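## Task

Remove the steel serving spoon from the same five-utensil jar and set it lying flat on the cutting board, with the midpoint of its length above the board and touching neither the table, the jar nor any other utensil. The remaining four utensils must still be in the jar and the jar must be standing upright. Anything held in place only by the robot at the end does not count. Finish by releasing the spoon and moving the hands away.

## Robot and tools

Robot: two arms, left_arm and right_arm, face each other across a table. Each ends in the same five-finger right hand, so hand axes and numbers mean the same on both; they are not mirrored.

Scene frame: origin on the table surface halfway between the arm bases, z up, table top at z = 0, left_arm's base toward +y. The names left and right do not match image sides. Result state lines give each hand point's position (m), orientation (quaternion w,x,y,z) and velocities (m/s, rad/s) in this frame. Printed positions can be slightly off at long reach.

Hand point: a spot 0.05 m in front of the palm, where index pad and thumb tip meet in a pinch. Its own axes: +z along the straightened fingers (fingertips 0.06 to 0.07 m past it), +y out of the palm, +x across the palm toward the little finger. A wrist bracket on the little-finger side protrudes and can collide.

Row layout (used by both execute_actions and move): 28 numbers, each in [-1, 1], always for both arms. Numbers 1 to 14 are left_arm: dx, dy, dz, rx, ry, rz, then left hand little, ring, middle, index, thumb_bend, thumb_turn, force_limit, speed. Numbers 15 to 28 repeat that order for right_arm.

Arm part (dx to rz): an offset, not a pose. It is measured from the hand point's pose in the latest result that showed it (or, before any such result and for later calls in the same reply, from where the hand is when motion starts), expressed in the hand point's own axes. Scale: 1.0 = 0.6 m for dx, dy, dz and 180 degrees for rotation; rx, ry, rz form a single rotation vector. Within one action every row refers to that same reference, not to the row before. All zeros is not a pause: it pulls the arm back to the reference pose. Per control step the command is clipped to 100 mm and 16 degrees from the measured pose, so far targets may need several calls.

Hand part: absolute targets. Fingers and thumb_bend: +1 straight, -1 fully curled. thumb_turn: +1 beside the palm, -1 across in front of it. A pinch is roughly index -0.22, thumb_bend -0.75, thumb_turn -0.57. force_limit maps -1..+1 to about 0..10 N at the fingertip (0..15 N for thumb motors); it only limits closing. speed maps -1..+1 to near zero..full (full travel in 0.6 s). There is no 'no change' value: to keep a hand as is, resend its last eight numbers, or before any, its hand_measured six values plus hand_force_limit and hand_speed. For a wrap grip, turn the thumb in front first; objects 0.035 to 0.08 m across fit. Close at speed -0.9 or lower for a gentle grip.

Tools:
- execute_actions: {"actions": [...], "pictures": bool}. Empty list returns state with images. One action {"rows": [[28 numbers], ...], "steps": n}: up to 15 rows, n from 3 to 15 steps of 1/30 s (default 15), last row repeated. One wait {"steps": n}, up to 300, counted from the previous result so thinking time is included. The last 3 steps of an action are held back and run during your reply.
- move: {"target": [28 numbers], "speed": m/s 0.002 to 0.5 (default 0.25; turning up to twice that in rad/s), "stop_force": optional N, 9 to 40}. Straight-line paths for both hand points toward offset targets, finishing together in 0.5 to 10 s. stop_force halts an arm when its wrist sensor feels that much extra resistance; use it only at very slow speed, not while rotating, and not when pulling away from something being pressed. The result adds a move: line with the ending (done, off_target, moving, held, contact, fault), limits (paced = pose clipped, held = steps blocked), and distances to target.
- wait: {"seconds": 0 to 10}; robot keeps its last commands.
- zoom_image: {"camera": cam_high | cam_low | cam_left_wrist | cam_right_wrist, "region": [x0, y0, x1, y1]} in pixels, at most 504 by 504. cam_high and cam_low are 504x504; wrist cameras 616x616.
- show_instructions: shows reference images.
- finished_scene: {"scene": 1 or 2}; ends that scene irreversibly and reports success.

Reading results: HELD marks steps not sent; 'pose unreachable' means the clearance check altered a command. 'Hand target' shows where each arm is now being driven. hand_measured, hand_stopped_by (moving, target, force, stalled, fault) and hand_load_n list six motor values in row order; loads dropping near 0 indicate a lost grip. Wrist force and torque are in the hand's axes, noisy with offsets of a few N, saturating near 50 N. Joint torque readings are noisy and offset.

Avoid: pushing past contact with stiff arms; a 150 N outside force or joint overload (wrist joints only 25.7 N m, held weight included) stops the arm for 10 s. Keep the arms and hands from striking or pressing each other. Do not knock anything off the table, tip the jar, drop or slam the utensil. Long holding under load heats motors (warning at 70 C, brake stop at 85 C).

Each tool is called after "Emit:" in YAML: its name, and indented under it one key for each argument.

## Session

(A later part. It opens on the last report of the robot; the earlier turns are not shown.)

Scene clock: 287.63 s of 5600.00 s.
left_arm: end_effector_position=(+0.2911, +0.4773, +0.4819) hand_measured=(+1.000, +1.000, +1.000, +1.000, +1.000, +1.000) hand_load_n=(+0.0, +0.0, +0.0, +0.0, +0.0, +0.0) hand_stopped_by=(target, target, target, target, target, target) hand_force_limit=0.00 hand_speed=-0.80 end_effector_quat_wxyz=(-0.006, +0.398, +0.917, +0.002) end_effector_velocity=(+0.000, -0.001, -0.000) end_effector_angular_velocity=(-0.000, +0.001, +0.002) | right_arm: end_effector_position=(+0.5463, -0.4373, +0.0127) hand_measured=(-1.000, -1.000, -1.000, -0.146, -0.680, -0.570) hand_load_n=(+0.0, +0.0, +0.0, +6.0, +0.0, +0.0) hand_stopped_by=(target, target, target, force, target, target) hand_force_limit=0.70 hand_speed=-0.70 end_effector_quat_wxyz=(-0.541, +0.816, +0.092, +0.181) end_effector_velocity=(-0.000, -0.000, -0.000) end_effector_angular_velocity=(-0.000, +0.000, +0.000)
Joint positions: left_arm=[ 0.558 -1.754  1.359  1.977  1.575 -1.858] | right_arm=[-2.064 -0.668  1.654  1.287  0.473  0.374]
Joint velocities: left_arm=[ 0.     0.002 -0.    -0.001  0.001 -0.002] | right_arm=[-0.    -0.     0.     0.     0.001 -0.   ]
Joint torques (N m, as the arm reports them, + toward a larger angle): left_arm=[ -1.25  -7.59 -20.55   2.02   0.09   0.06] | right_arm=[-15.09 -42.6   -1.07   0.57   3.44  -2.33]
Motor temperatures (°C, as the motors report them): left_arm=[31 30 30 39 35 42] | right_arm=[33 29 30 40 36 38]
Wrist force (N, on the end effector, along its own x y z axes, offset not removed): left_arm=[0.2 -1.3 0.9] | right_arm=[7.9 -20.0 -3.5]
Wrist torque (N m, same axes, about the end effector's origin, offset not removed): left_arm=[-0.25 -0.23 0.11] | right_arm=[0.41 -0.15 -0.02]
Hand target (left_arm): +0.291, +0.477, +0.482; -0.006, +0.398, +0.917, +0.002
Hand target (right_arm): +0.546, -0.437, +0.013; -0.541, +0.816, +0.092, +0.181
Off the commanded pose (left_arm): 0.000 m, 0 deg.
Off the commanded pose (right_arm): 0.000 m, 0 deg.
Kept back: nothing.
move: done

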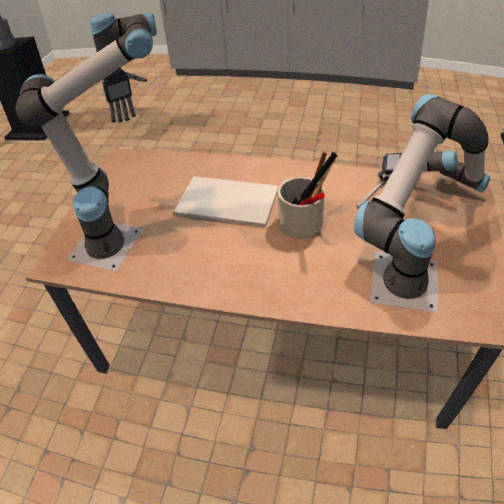

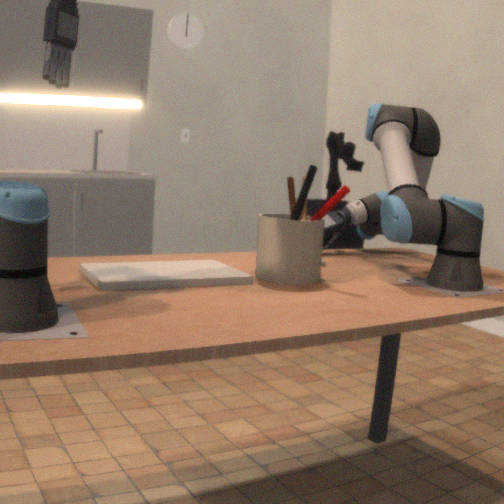

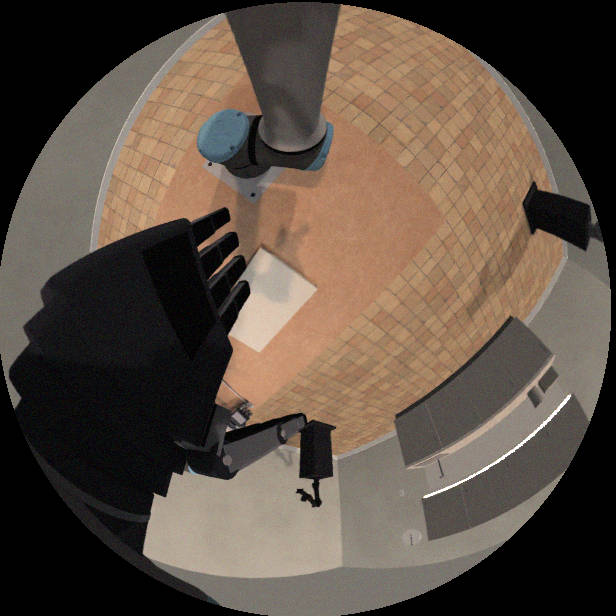

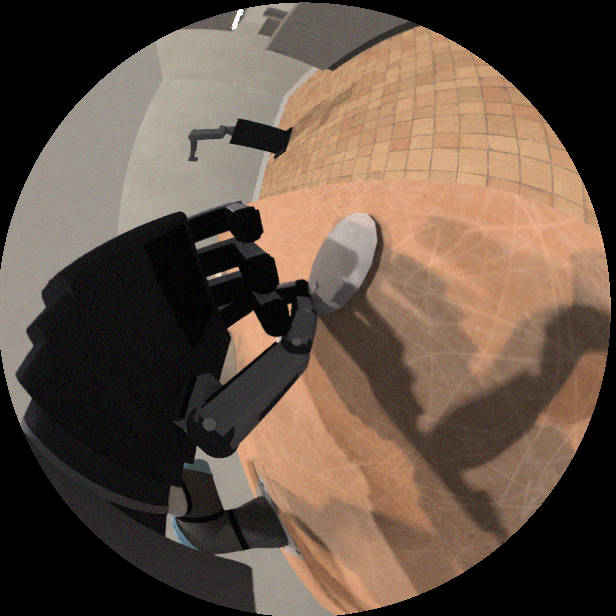

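Emit:
move:
  target: [0,0,0,0,0,0,1,1,1,1,1,1,0,-0.8, 0.002,-0.005,-0.002,0,0,0,-1,-1,-1,-0.8,-0.8,-0.57,1,-0.7]
  speed: 0.004

Emit:
move:
  target: [0,0,0,0,0,0,1,1,1,1,1,1,0,-0.8, 0.033,-0.071,-0.028,0,0,0,-1,-1,-1,-0.8,-0.8,-0.57,1,-0.7]
  speed: 0.015

Scene clock: 288.93 s of 5600.00 s.
left_arm: end_effector_position=(+0.2911, +0.4773, +0.4819) hand_measured=(+1.000, +1.000, +1.000, +1.000, +1.000, +1.000) hand_load_n=(+0.0, +0.0, +0.0, +0.0, +0.0, +0.0) hand_stopped_by=(target, target, target, target, target, target) hand_force_limit=0.00 hand_speed=-0.80 end_effector_quat_wxyz=(-0.006, +0.398, +0.917, +0.002) end_effector_velocity=(-0.000, -0.001, -0.000) end_effector_angular_velocity=(-0.000, +0.002, -0.001) | right_arm: end_effector_position=(+0.5461, -0.4373, +0.0160) hand_measured=(-1.000, -1.000, -1.000, -0.240, -0.782, -0.570) hand_load_n=(+0.0, +0.0, +0.0, +10.5, +9.5, +0.5) hand_stopped_by=(target, target, target, force, stalled, target) hand_force_limit=1.00 hand_speed=-0.70 end_effector_quat_wxyz=(-0.541, +0.816, +0.092, +0.181) end_effector_velocity=(+0.000, -0.000, +0.001) end_effector_angular_velocity=(+0.000, -0.002, -0.001)
Joint positions: left_arm=[ 0.558 -1.754  1.359  1.977  1.575 -1.858] | right_arm=[-2.064 -0.675  1.656  1.292  0.474  0.374]
Joint velocities: left_arm=[-0.     0.001 -0.001 -0.     0.002  0.   ] | right_arm=[-0.001 -0.003  0.     0.002 -0.001 -0.001]
Joint torques (N m, as the arm reports them, + toward a larger angle): left_arm=[ -1.68  -8.2  -20.88   2.07   0.04   0.02] | right_arm=[-13.6  -51.54  -1.23   5.19   0.85  -2.18]
Motor temperatures (°C, as the motors report them): left_arm=[31 30 30 39 35 42] | right_arm=[33 29 30 40 36 38]
Wrist force (N, on the end effector, along its own x y z axes, offset not removed): left_arm=[-0.7 0.0 1.3] | right_arm=[1.1 -0.3 3.1]
Wrist torque (N m, same axes, about the end effector's origin, offset not removed): left_arm=[-0.05 -0.22 0.02] | right_arm=[-0.06 -0.39 0.12]
Hand target (left_arm): +0.291, +0.477, +0.482; -0.006, +0.398, +0.917, +0.002
Hand target (right_arm): +0.546, -0.437, +0.016; -0.541, +0.816, +0.092, +0.181
Off the commanded pose (left_arm): 0.000 m, 0 deg.
Off the commanded pose (right_arm): 0.000 m, 0 deg.
Kept back: nothing.
move: done

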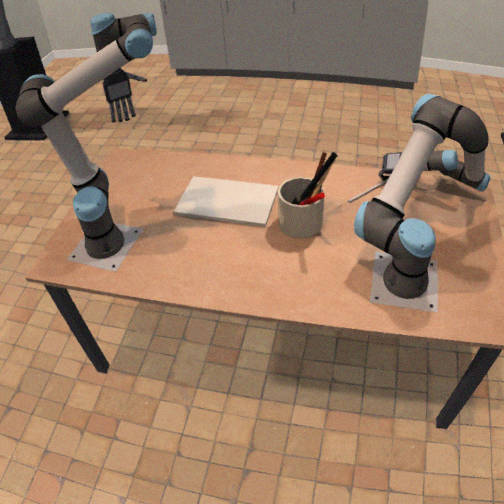

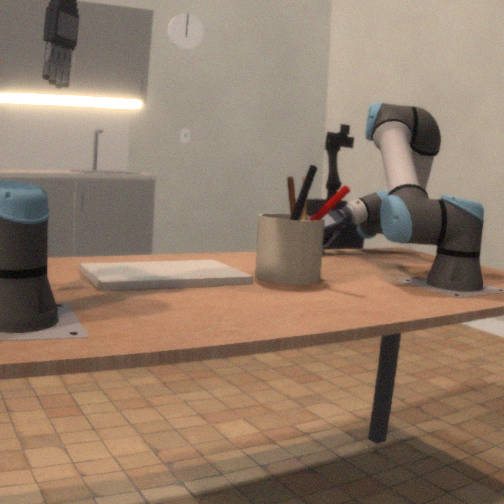

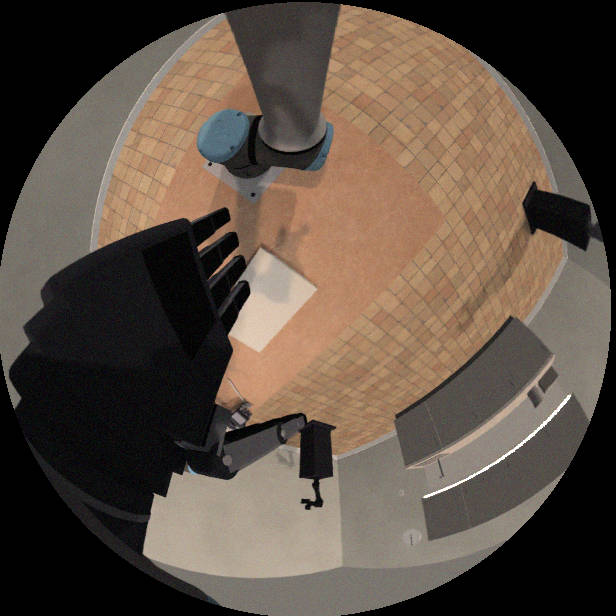

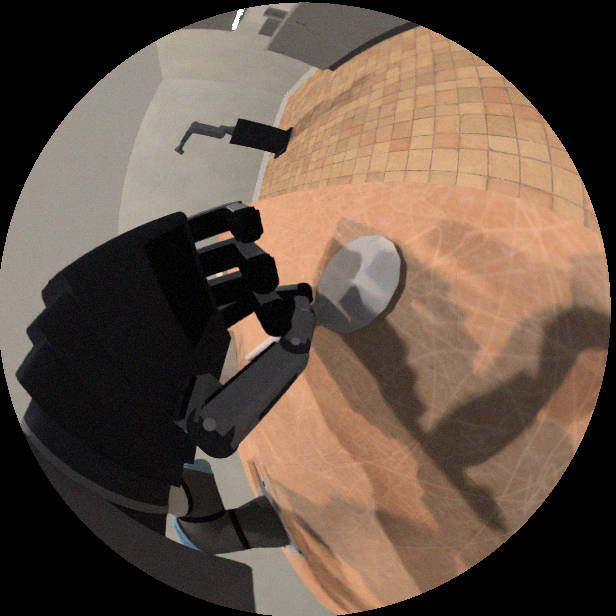

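Scene clock: 292.53 s of 5600.00 s.
left_arm: end_effector_position=(+0.2911, +0.4773, +0.4819) hand_measured=(+1.000, +1.000, +1.000, +1.000, +1.000, +1.000) hand_load_n=(+0.0, +0.0, +0.0, +0.0, +0.0, +0.0) hand_stopped_by=(target, target, target, target, target, target) hand_force_limit=0.00 hand_speed=-0.80 end_effector_quat_wxyz=(-0.006, +0.398, +0.917, +0.002) end_effector_velocity=(+0.000, -0.001, -0.000) end_effector_angular_velocity=(+0.002, +0.001, -0.000) | right_arm: end_effector_position=(+0.5461, -0.4367, +0.0655) hand_measured=(-1.000, -1.000, -1.000, -0.240, -0.782, -0.570) hand_load_n=(+0.0, +0.0, +0.0, +10.5, +9.5, +0.5) hand_stopped_by=(target, target, target, force, stalled, target) hand_force_limit=1.00 hand_speed=-0.70 end_effector_quat_wxyz=(-0.541, +0.816, +0.092, +0.181) end_effector_velocity=(-0.000, -0.000, +0.003) end_effector_angular_velocity=(-0.001, +0.002, +0.000)
Joint positions: left_arm=[ 0.558 -1.754  1.359  1.977  1.575 -1.858] | right_arm=[-2.063 -0.769  1.666  1.375  0.473  0.376]
Joint velocities: left_arm=[ 0.001  0.003 -0.    -0.     0.     0.001] | right_arm=[-0.001 -0.005  0.     0.005  0.002  0.001]
Joint torques (N m, as the arm reports them, + toward a larger angle): left_arm=[ -1.65  -7.63 -20.46   2.01   0.12   0.01] | right_arm=[ 14.28 -50.96  -0.93   5.33  -2.7    2.36]
Motor temperatures (°C, as the motors report them): left_arm=[31 30 30 39 35 42] | right_arm=[33 29 30 40 36 38]
Wrist force (N, on the end effector, along its own x y z axes, offset not removed): left_arm=[-0.2 -1.7 1.5] | right_arm=[1.3 1.7 3.8]
Wrist torque (N m, same axes, about the end effector's origin, offset not removed): left_arm=[-0.39 -0.25 0.03] | right_arm=[0.18 -0.35 0.09]
Hand target (left_arm): +0.291, +0.477, +0.482; -0.006, +0.398, +0.917, +0.002
Hand target (right_arm): +0.546, -0.437, +0.066; -0.541, +0.816, +0.092, +0.181
Off the commanded pose (left_arm): 0.000 m, 0 deg.
Off the commanded pose (right_arm): 0.000 m, 0 deg.
Kept back: nothing.
move: done

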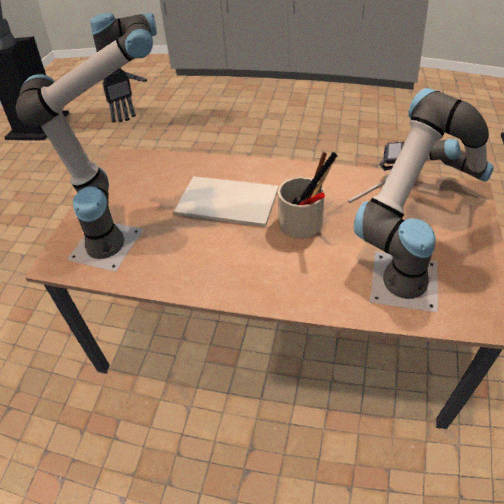

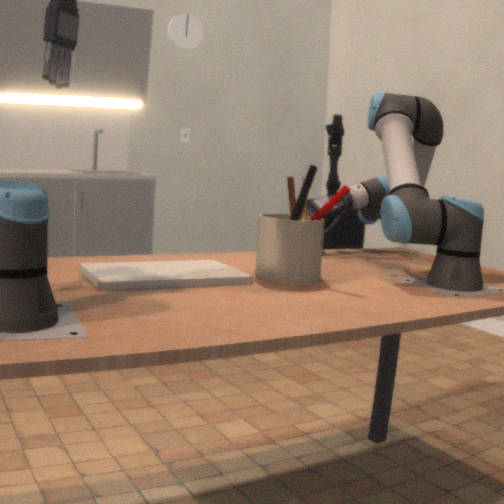

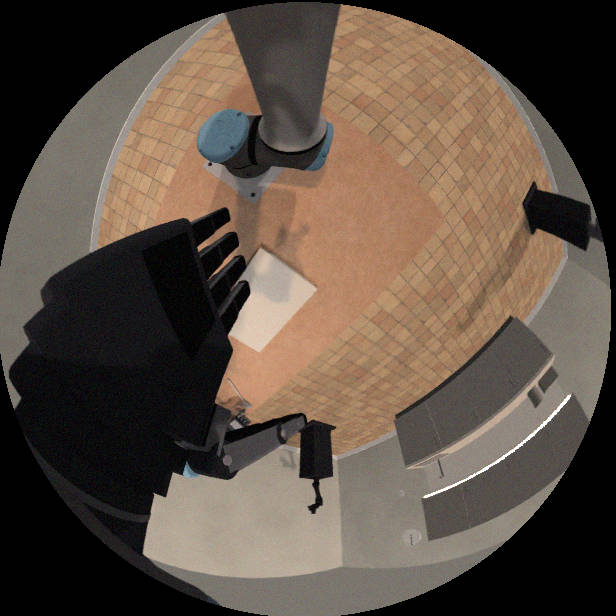

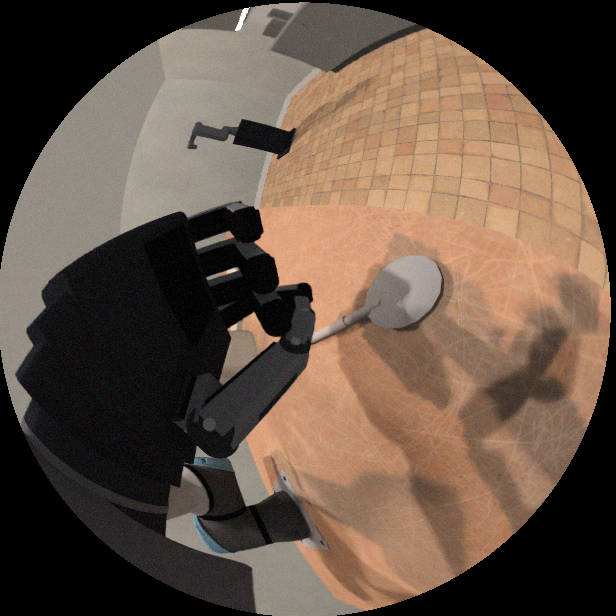

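Emit:
move:
  target: [0,0,0,0,0,0,1,1,1,1,1,1,0,-0.8, 0.066,-0.142,-0.057,0,0,0,-1,-1,-1,0.5,-0.45,-0.57,1,-0.3]
  speed: 0.1

Emit:
zoom_image:
  camera: "cam_high"
  region: [270,120,500,280]

Emit:
zoom_image:
  camera: "cam_right_wrist"
  region: [150,100,616,566]

Scene clock: 294.33 s of 5600.00 s.
left_arm: end_effector_position=(+0.2911, +0.4773, +0.4819) hand_measured=(+1.000, +1.000, +1.000, +1.000, +1.000, +1.000) hand_load_n=(+0.0, +0.0, +0.0, +0.0, +0.0, +0.0) hand_stopped_by=(target, target, target, target, target, target) hand_force_limit=0.00 hand_speed=-0.80 end_effector_quat_wxyz=(-0.006, +0.398, +0.917, +0.002) end_effector_velocity=(+0.000, +0.000, +0.000) end_effector_angular_velocity=(-0.000, -0.000, +0.000) | right_arm: end_effector_position=(+0.5460, -0.4360, +0.1650) hand_measured=(-1.000, -1.000, -1.000, +0.500, -0.450, -0.570) hand_load_n=(+0.0, +0.0, +0.0, +0.0, +0.0, +0.0) hand_stopped_by=(target, target, target, target, target, target) hand_force_limit=1.00 hand_speed=-0.30 end_effector_quat_wxyz=(-0.541, +0.816, +0.093, +0.181) end_effector_velocity=(+0.000, -0.001, +0.003) end_effector_angular_velocity=(+0.000, -0.000, -0.001)
Joint positions: left_arm=[ 0.558 -1.754  1.359  1.977  1.575 -1.858] | right_arm=[-2.062 -0.939  1.644  1.566  0.472  0.377]
Joint velocities: left_arm=[ 0.     0.    -0.001  0.    -0.     0.   ] | right_arm=[-0.002 -0.004 -0.001  0.006  0.    -0.001]
Joint torques (N m, as the arm reports them, + toward a larger angle): left_arm=[ -1.18  -8.06 -20.88   2.04   0.15   0.09] | right_arm=[-12.91 -47.38 -22.96   4.84   0.8   -1.92]
Motor temperatures (°C, as the motors report them): left_arm=[31 30 30 39 35 42] | right_arm=[33 29 30 40 36 38]
Wrist force (N, on the end effector, along its own x y z axes, offset not removed): left_arm=[-0.8 -0.8 0.7] | right_arm=[2.7 1.5 0.3]
Wrist torque (N m, same axes, about the end effector's origin, offset not removed): left_arm=[-0.06 -0.15 -0.01] | right_arm=[0.37 -0.52 0.23]
Hand target (left_arm): +0.291, +0.477, +0.482; -0.006, +0.398, +0.917, +0.002
Hand target (right_arm): +0.546, -0.436, +0.165; -0.541, +0.816, +0.092, +0.181
Off the commanded pose (left_arm): 0.000 m, 0 deg.
Off the commanded pose (right_arm): 0.000 m, 0 deg.
Kept back: nothing.
move: done

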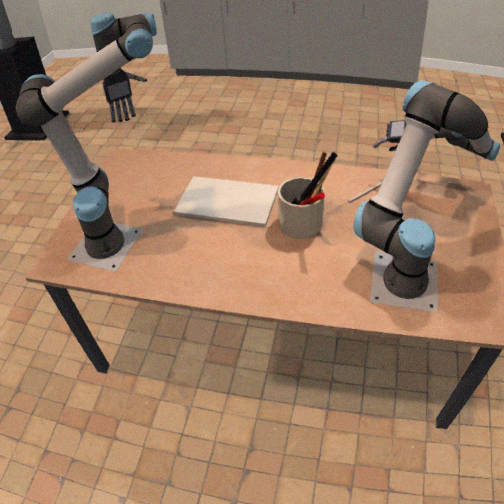

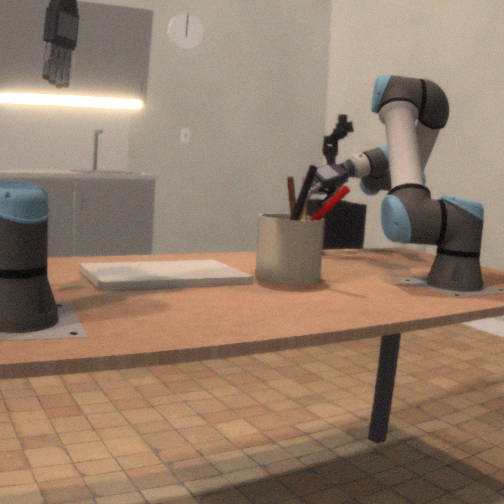

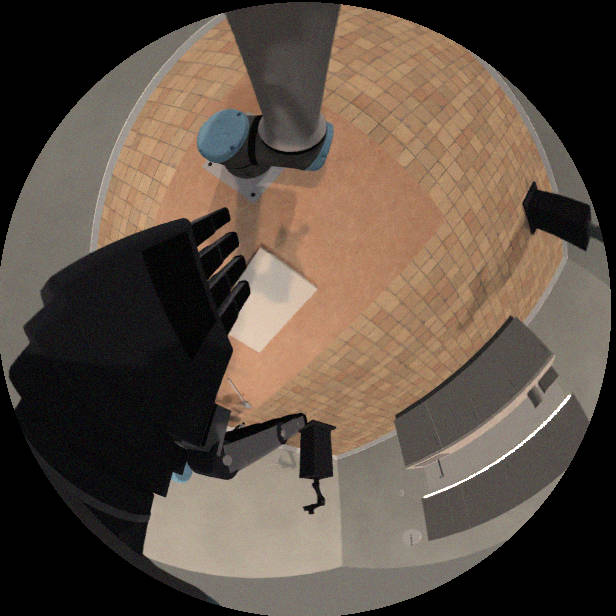

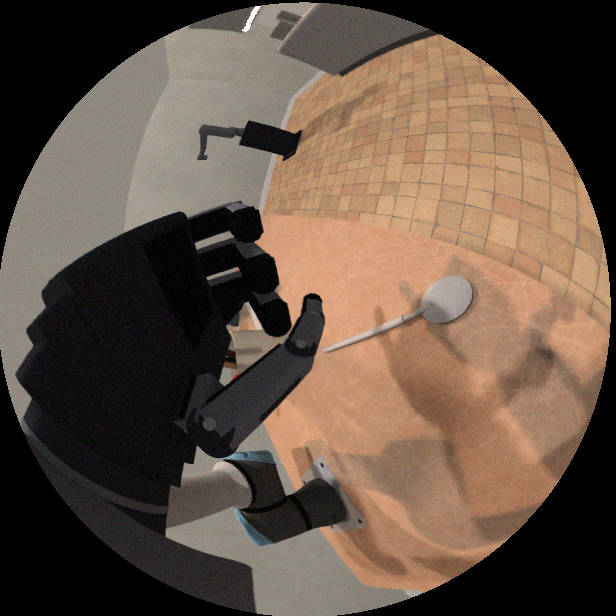

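Region (270, 120, 500, 280) of cam_high's 504x504 image, scaled by 2.191, with more detail than that image has; it fills the top 351 rows of this view, and the rest is white.

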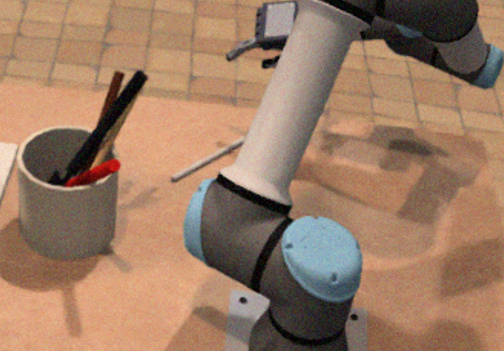

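Region (150, 100, 616, 566) of cam_right_wrist's 616x616 image, scaled by 1.082, with more detail than that image has.

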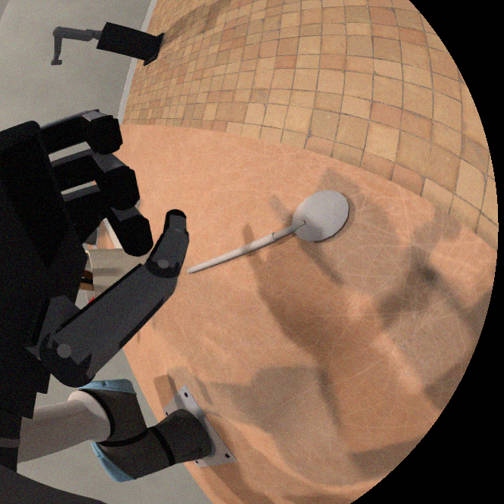

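Emit:
move:
  target: [0,0,0,0,0,0,1,1,1,1,1,1,0,-0.8, -0.12,-0.08,0.06,-0.0925,0.198,0.08,-1,-1,-1,0.5,-0.45,-0.57,1,-0.3]
  speed: 0.12

Emit:
zoom_image:
  camera: "cam_right_wrist"
  region: [150,100,616,566]

Scene clock: 298.10 s of 5600.00 s.
left_arm: end_effector_position=(+0.2911, +0.4773, +0.4819) hand_measured=(+1.000, +1.000, +1.000, +1.000, +1.000, +1.000) hand_load_n=(+0.0, +0.0, +0.0, +0.0, +0.0, +0.0) hand_stopped_by=(target, target, target, target, target, target) hand_force_limit=0.00 hand_speed=-0.80 end_effector_quat_wxyz=(-0.006, +0.398, +0.917, +0.002) end_effector_velocity=(+0.000, +0.000, +0.000) end_effector_angular_velocity=(-0.000, -0.002, -0.000) | right_arm: end_effector_position=(+0.4710, -0.3811, +0.1648) hand_measured=(-1.000, -1.000, -1.000, +0.500, -0.450, -0.570) hand_load_n=(+0.0, +0.0, +0.0, +0.0, +0.0, +0.0) hand_stopped_by=(target, target, target, target, target, target) hand_force_limit=1.00 hand_speed=-0.30 end_effector_quat_wxyz=(+0.441, -0.795, +0.204, -0.364) end_effector_velocity=(-0.002, +0.002, -0.000) end_effector_angular_velocity=(-0.001, -0.001, -0.016)
Joint positions: left_arm=[ 0.558 -1.754  1.359  1.977  1.575 -1.858] | right_arm=[-1.998 -1.666  2.18   0.161  0.587  2.114]
Joint velocities: left_arm=[-0.001 -0.    -0.    -0.001 -0.002 -0.   ] | right_arm=[ 0.01  -0.017  0.012 -0.021  0.021  0.03 ]
Joint torques (N m, as the arm reports them, + toward a larger angle): left_arm=[ -1.56  -7.75 -20.45   2.07   0.26   0.  ] | right_arm=[ 13.14 -22.64  -7.04  -1.21   1.11   2.83]
Motor temperatures (°C, as the motors report them): left_arm=[31 30 30 39 35 42] | right_arm=[33 29 30 40 36 38]
Wrist force (N, on the end effector, along its own x y z axes, offset not removed): left_arm=[1.3 -1.4 1.9] | right_arm=[1.1 1.5 2.7]
Wrist torque (N m, same axes, about the end effector's origin, offset not removed): left_arm=[-0.31 -0.50 0.15] | right_arm=[0.24 -0.48 0.10]
Hand target (left_arm): +0.291, +0.477, +0.482; -0.006, +0.398, +0.917, +0.002
Hand target (right_arm): +0.471, -0.381, +0.165; -0.440, +0.794, -0.205, +0.365
Off the commanded pose (left_arm): 0.000 m, 0 deg.
Off the commanded pose (right_arm): 0.001 m, 0 deg.
Kept back: nothing.
move: done

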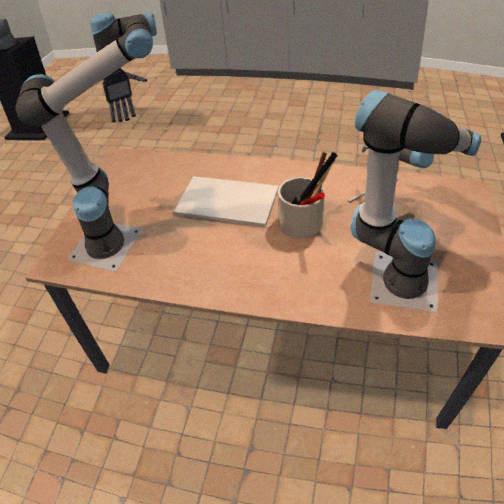

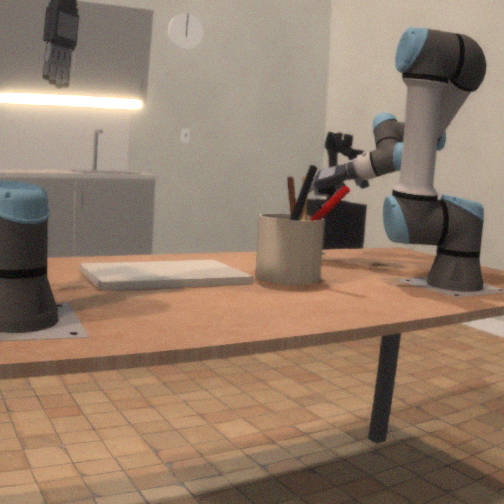

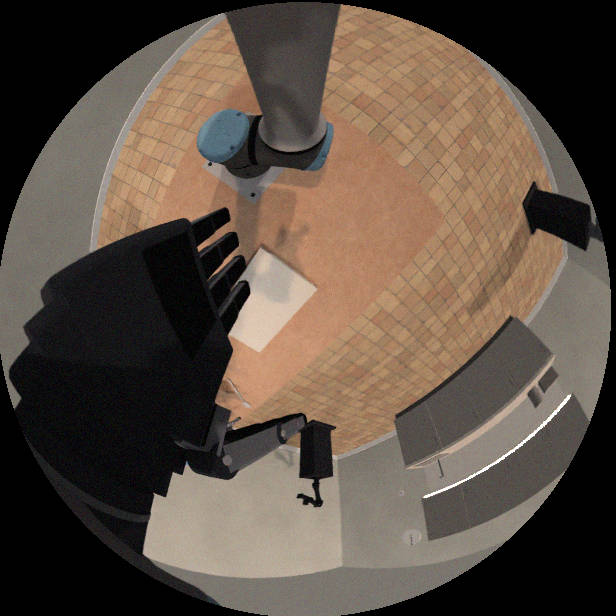

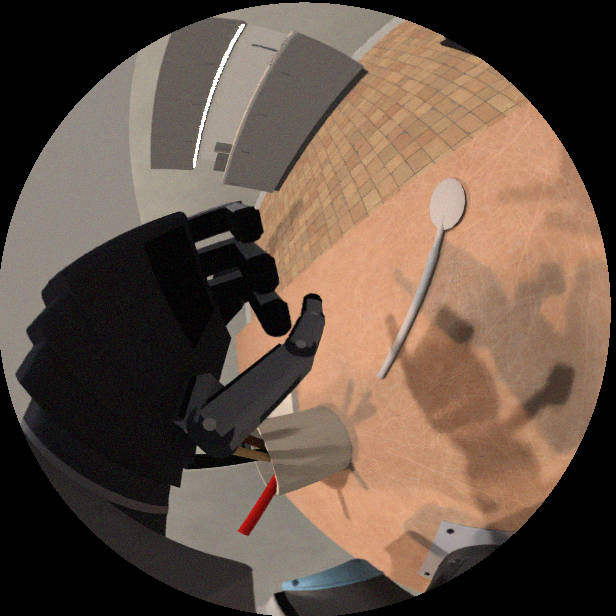

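Region (150, 100, 616, 566) of cam_right_wrist's 616x616 image, scaled by 1.082, with more detail than that image has.

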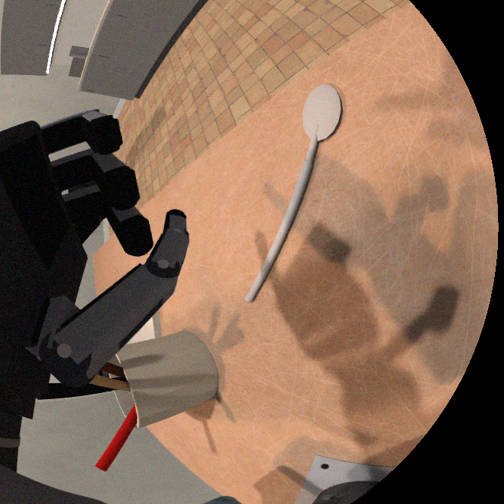

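Emit:
move:
  target: [0,0,0,0,0,0,1,1,1,1,1,1,0,-0.8, -0.074,0.16,0.064,0,0,0,-1,-1,-1,0.5,-0.45,-0.57,1,-0.3]
  speed: 0.08

Emit:
zoom_image:
  camera: "cam_right_wrist"
  region: [150,100,616,566]

Scene clock: 300.30 s of 5600.00 s.
left_arm: end_effector_position=(+0.2911, +0.4773, +0.4819) hand_measured=(+1.000, +1.000, +1.000, +1.000, +1.000, +1.000) hand_load_n=(+0.0, +0.0, +0.0, +0.0, +0.0, +0.0) hand_stopped_by=(target, target, target, target, target, target) hand_force_limit=0.00 hand_speed=-0.80 end_effector_quat_wxyz=(-0.006, +0.398, +0.917, +0.002) end_effector_velocity=(-0.000, -0.000, -0.000) end_effector_angular_velocity=(-0.001, +0.001, -0.000) | right_arm: end_effector_position=(+0.4709, -0.3819, +0.0527) hand_measured=(-1.000, -1.000, -1.000, +0.500, -0.450, -0.570) hand_load_n=(+0.0, +0.0, +0.0, +0.0, +0.0, +0.0) hand_stopped_by=(target, target, target, target, target, target) hand_force_limit=1.00 hand_speed=-0.30 end_effector_quat_wxyz=(+0.441, -0.795, +0.204, -0.364) end_effector_velocity=(+0.001, +0.000, -0.002) end_effector_angular_velocity=(+0.000, -0.001, +0.000)
Joint positions: left_arm=[ 0.558 -1.754  1.359  1.977  1.575 -1.858] | right_arm=[-2.002 -1.445  2.331 -0.207  0.584  2.11 ]
Joint velocities: left_arm=[-0.001 -0.     0.    -0.     0.002 -0.   ] | right_arm=[ 0.001  0.007  0.002 -0.012  0.     0.003]
Joint torques (N m, as the arm reports them, + toward a larger angle): left_arm=[ -2.1   -7.59 -20.63   2.06   0.14   0.01] | right_arm=[15.24 -6.85 -2.41 -1.84  1.12  2.48]
Motor temperatures (°C, as the motors report them): left_arm=[31 30 30 39 35 42] | right_arm=[33 29 30 40 36 38]
Wrist force (N, on the end effector, along its own x y z axes, offset not removed): left_arm=[0.4 -0.8 0.2] | right_arm=[2.2 3.5 2.2]
Wrist torque (N m, same axes, about the end effector's origin, offset not removed): left_arm=[-0.01 -0.36 0.13] | right_arm=[0.62 -0.57 0.26]
Hand target (left_arm): +0.291, +0.477, +0.482; -0.006, +0.398, +0.917, +0.002
Hand target (right_arm): +0.471, -0.382, +0.052; -0.441, +0.795, -0.204, +0.364
Off the commanded pose (left_arm): 0.000 m, 0 deg.
Off the commanded pose (right_arm): 0.000 m, 0 deg.
Kept back: nothing.
move: done

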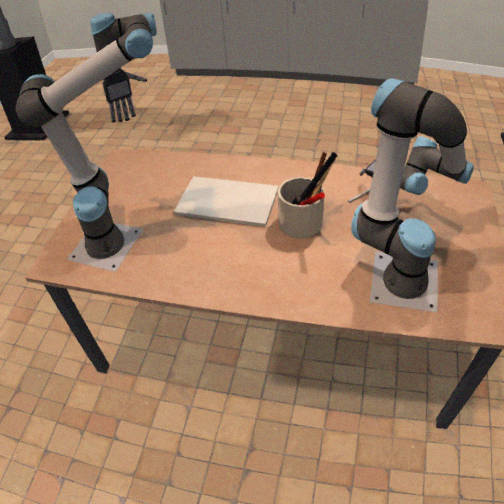

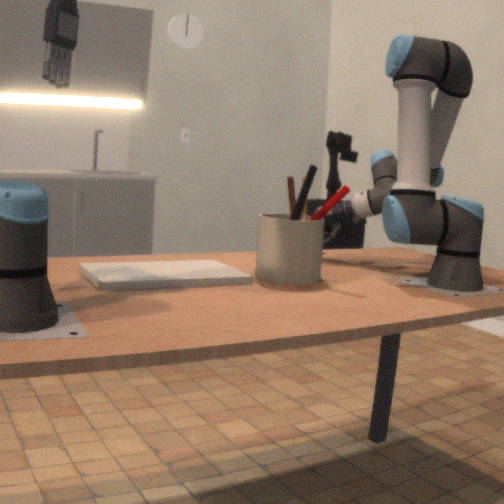

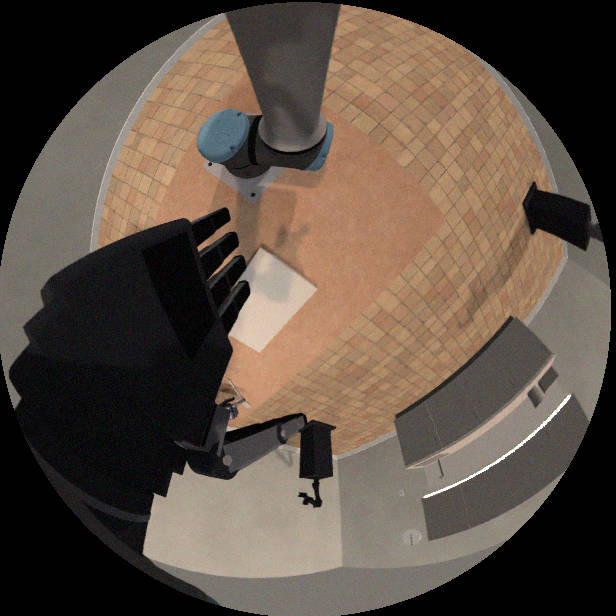

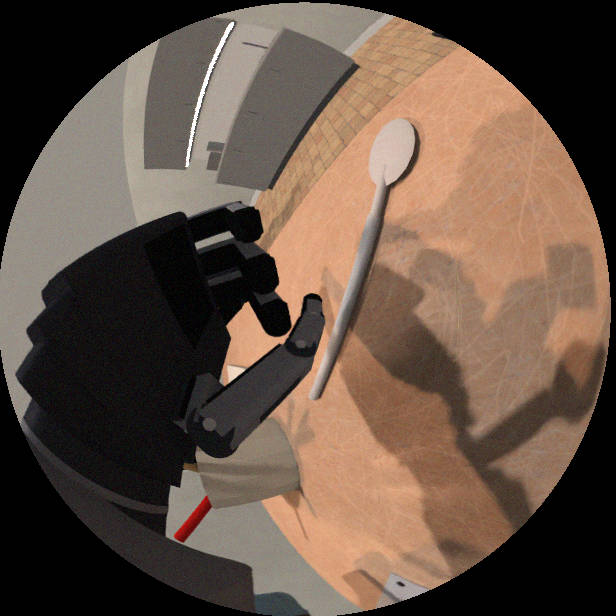

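Region (150, 100, 616, 566) of cam_right_wrist's 616x616 image, scaled by 1.082, with more detail than that image has.

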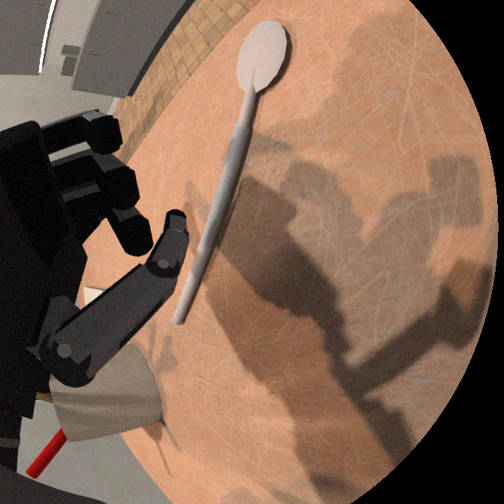

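Emit:
move:
  target: [0,0,0,0,0,0,1,1,1,1,1,1,0,-0.8, 0.06,0.02,0.02,0.022,-0.047,-0.019,-1,-1,-1,0.5,-0.45,-0.57,1,-0.3]
  speed: 0.05

Emit:
zoom_image:
  camera: "cam_right_wrist"
  region: [150,100,616,566]

Scene clock: 302.60 s of 5600.00 s.
left_arm: end_effector_position=(+0.2911, +0.4773, +0.4819) hand_measured=(+1.000, +1.000, +1.000, +1.000, +1.000, +1.000) hand_load_n=(+0.0, +0.0, +0.0, +0.0, +0.0, +0.0) hand_stopped_by=(target, target, target, target, target, target) hand_force_limit=0.00 hand_speed=-0.80 end_effector_quat_wxyz=(-0.006, +0.398, +0.917, +0.002) end_effector_velocity=(-0.000, -0.001, -0.000) end_effector_angular_velocity=(+0.002, +0.002, -0.001) | right_arm: end_effector_position=(+0.5031, -0.4045, +0.0526) hand_measured=(-1.000, -1.000, -1.000, +0.500, -0.450, -0.570) hand_load_n=(+0.0, +0.0, +0.0, +0.0, +0.0, +0.0) hand_stopped_by=(target, target, target, target, target, target) hand_force_limit=1.00 hand_speed=-0.30 end_effector_quat_wxyz=(+0.470, -0.809, +0.136, -0.325) end_effector_velocity=(+0.002, -0.002, -0.000) end_effector_angular_velocity=(-0.002, +0.002, +0.020)
Joint positions: left_arm=[ 0.558 -1.754  1.359  1.977  1.575 -1.858] | right_arm=[-2.063 -1.23   2.125  0.1    0.426  1.751]
Joint velocities: left_arm=[-0.001  0.002 -0.     0.001  0.001 -0.   ] | right_arm=[-0.003  0.024 -0.023  0.047 -0.011 -0.052]
Joint torques (N m, as the arm reports them, + toward a larger angle): left_arm=[ -1.56  -7.68 -20.88   2.06   0.25   0.08] | right_arm=[-12.16 -13.8  -22.97   4.26  -3.17  -2.42]
Motor temperatures (°C, as the motors report them): left_arm=[31 30 30 39 35 42] | right_arm=[33 29 30 40 36 38]
Wrist force (N, on the end effector, along its own x y z axes, offset not removed): left_arm=[0.0 -1.9 0.3] | right_arm=[1.3 2.7 3.8]
Wrist torque (N m, same axes, about the end effector's origin, offset not removed): left_arm=[-0.27 -0.22 0.11] | right_arm=[0.36 -0.48 0.09]
Hand target (left_arm): +0.291, +0.477, +0.482; -0.006, +0.398, +0.917, +0.002
Hand target (right_arm): +0.503, -0.405, +0.053; -0.470, +0.810, -0.135, +0.324
Off the commanded pose (left_arm): 0.000 m, 0 deg.
Off the commanded pose (right_arm): 0.000 m, 0 deg.
Kept back: nothing.
move: done

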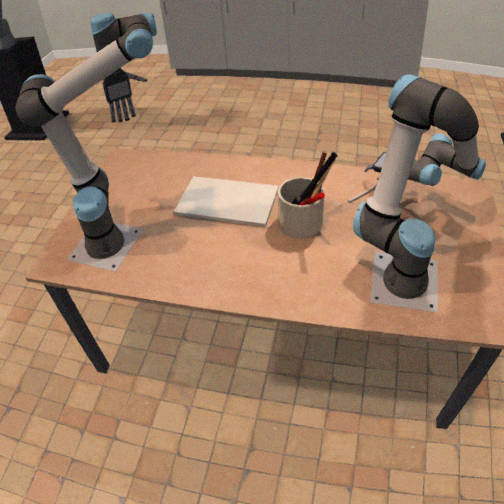

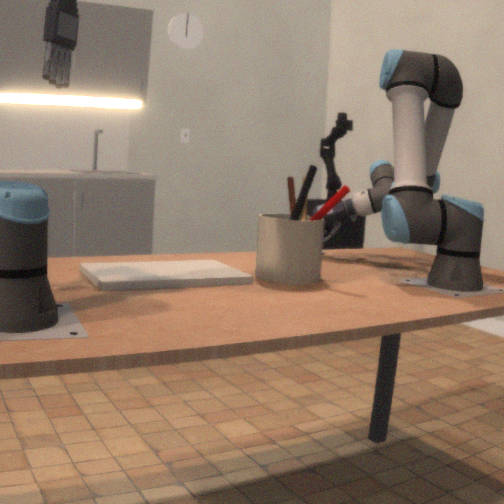

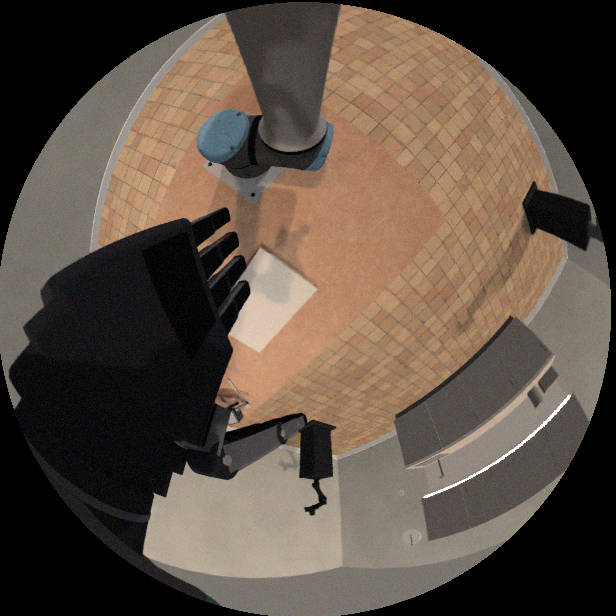

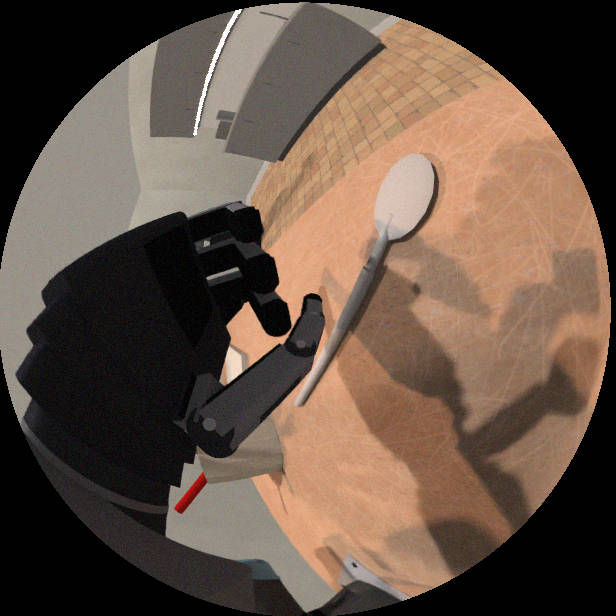

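Region (150, 100, 616, 566) of cam_right_wrist's 616x616 image, scaled by 1.082, with more detail than that image has.

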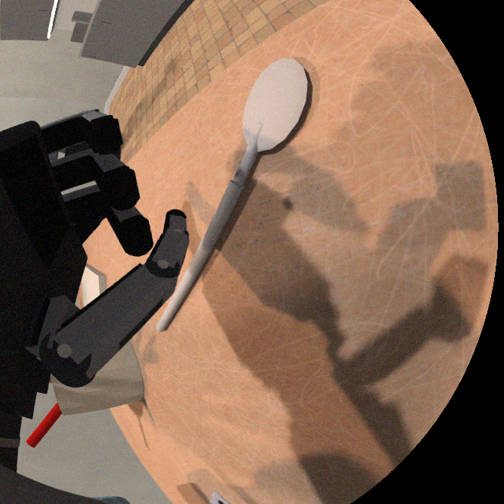

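Emit:
move:
  target: [0,0,0,0,0,0,1,1,1,1,1,1,0,-0.8, 0.005,0.065,0.018,0,0,0,-1,-1,-1,0.5,-0.45,-0.57,1,-0.3]
  speed: 0.012
  stop_force: 9

Emit:
zoom_image:
  camera: "cam_right_wrist"
  region: [200,150,500,450]

Scene clock: 306.47 s of 5600.00 s.
left_arm: end_effector_position=(+0.2911, +0.4773, +0.4819) hand_measured=(+1.000, +1.000, +1.000, +1.000, +1.000, +1.000) hand_load_n=(+0.0, +0.0, +0.0, +0.0, +0.0, +0.0) hand_stopped_by=(target, target, target, target, target, target) hand_force_limit=0.00 hand_speed=-0.80 end_effector_quat_wxyz=(-0.006, +0.398, +0.917, +0.002) end_effector_velocity=(+0.000, -0.000, -0.000) end_effector_angular_velocity=(-0.000, -0.000, -0.001) | right_arm: end_effector_position=(+0.5157, -0.4190, +0.0173) hand_measured=(-1.000, -1.000, -1.000, +0.500, -0.450, -0.570) hand_load_n=(+0.0, +0.0, +0.0, +0.0, +0.0, +0.0) hand_stopped_by=(target, target, target, target, target, target) hand_force_limit=1.00 hand_speed=-0.30 end_effector_quat_wxyz=(+0.470, -0.809, +0.136, -0.325) end_effector_velocity=(+0.001, -0.000, -0.002) end_effector_angular_velocity=(+0.000, -0.001, +0.002)
Joint positions: left_arm=[ 0.558 -1.754  1.359  1.977  1.575 -1.858] | right_arm=[-2.082 -1.116  2.097  0.052  0.416  1.711]
Joint velocities: left_arm=[-0.     0.    -0.    -0.001 -0.     0.   ] | right_arm=[ 0.     0.008 -0.003 -0.003 -0.002 -0.003]
Joint torques (N m, as the arm reports them, + toward a larger angle): left_arm=[ -1.36  -8.11 -20.74   2.03   0.26  -0.06] | right_arm=[-12.94 -17.62 -22.44  -0.84  -3.07  -2.11]
Motor temperatures (°C, as the motors report them): left_arm=[31 30 30 39 35 42] | right_arm=[33 29 30 40 36 38]
Wrist force (N, on the end effector, along its own x y z axes, offset not removed): left_arm=[0.1 -0.8 -0.1] | right_arm=[0.8 2.4 2.3]
Wrist torque (N m, same axes, about the end effector's origin, offset not removed): left_arm=[-0.03 -0.26 0.04] | right_arm=[0.32 -0.32 0.06]
Hand target (left_arm): +0.291, +0.477, +0.482; -0.006, +0.398, +0.917, +0.002
Hand target (right_arm): +0.516, -0.419, +0.017; -0.470, +0.809, -0.136, +0.325
Off the commanded pose (left_arm): 0.000 m, 0 deg.
Off the commanded pose (right_arm): 0.000 m, 0 deg.
Kept back: nothing.
move: done

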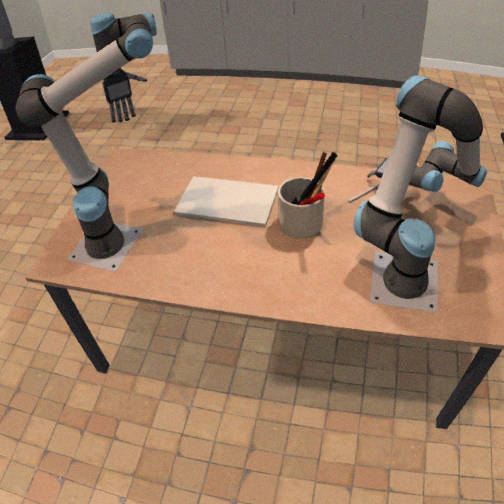

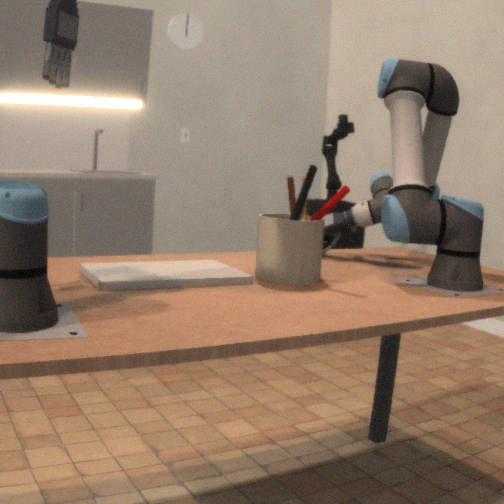

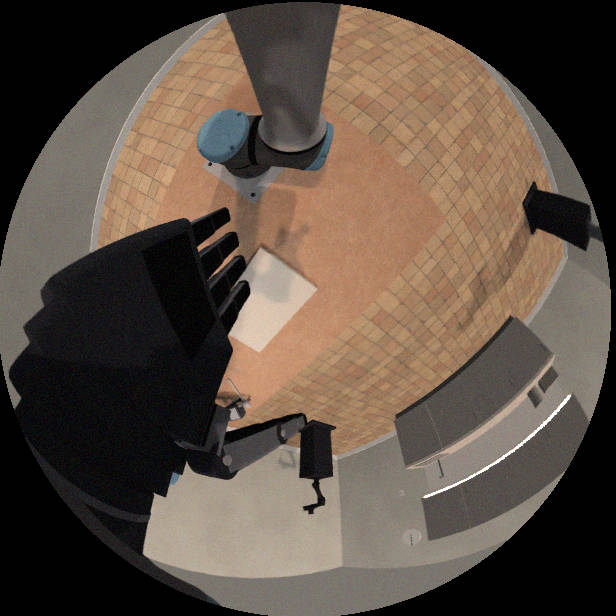

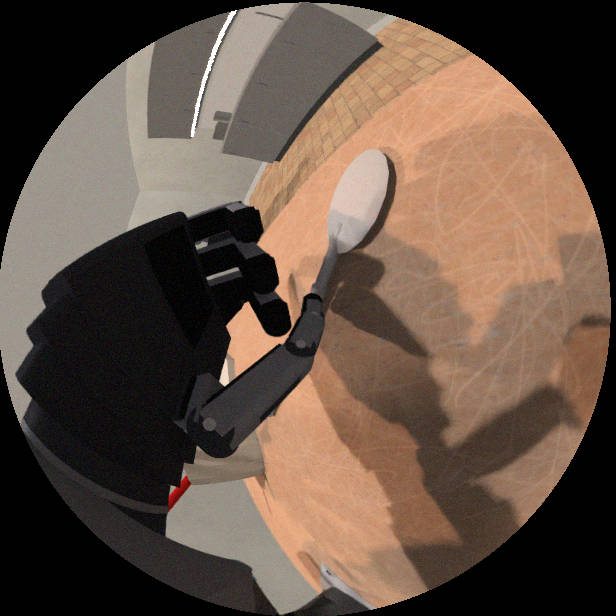

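Region (200, 150, 500, 450) of cam_right_wrist's 616x616 image, scaled by 1.680, with more detail than that image has.

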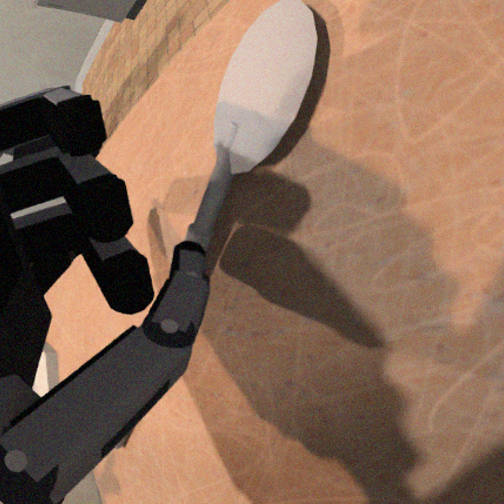

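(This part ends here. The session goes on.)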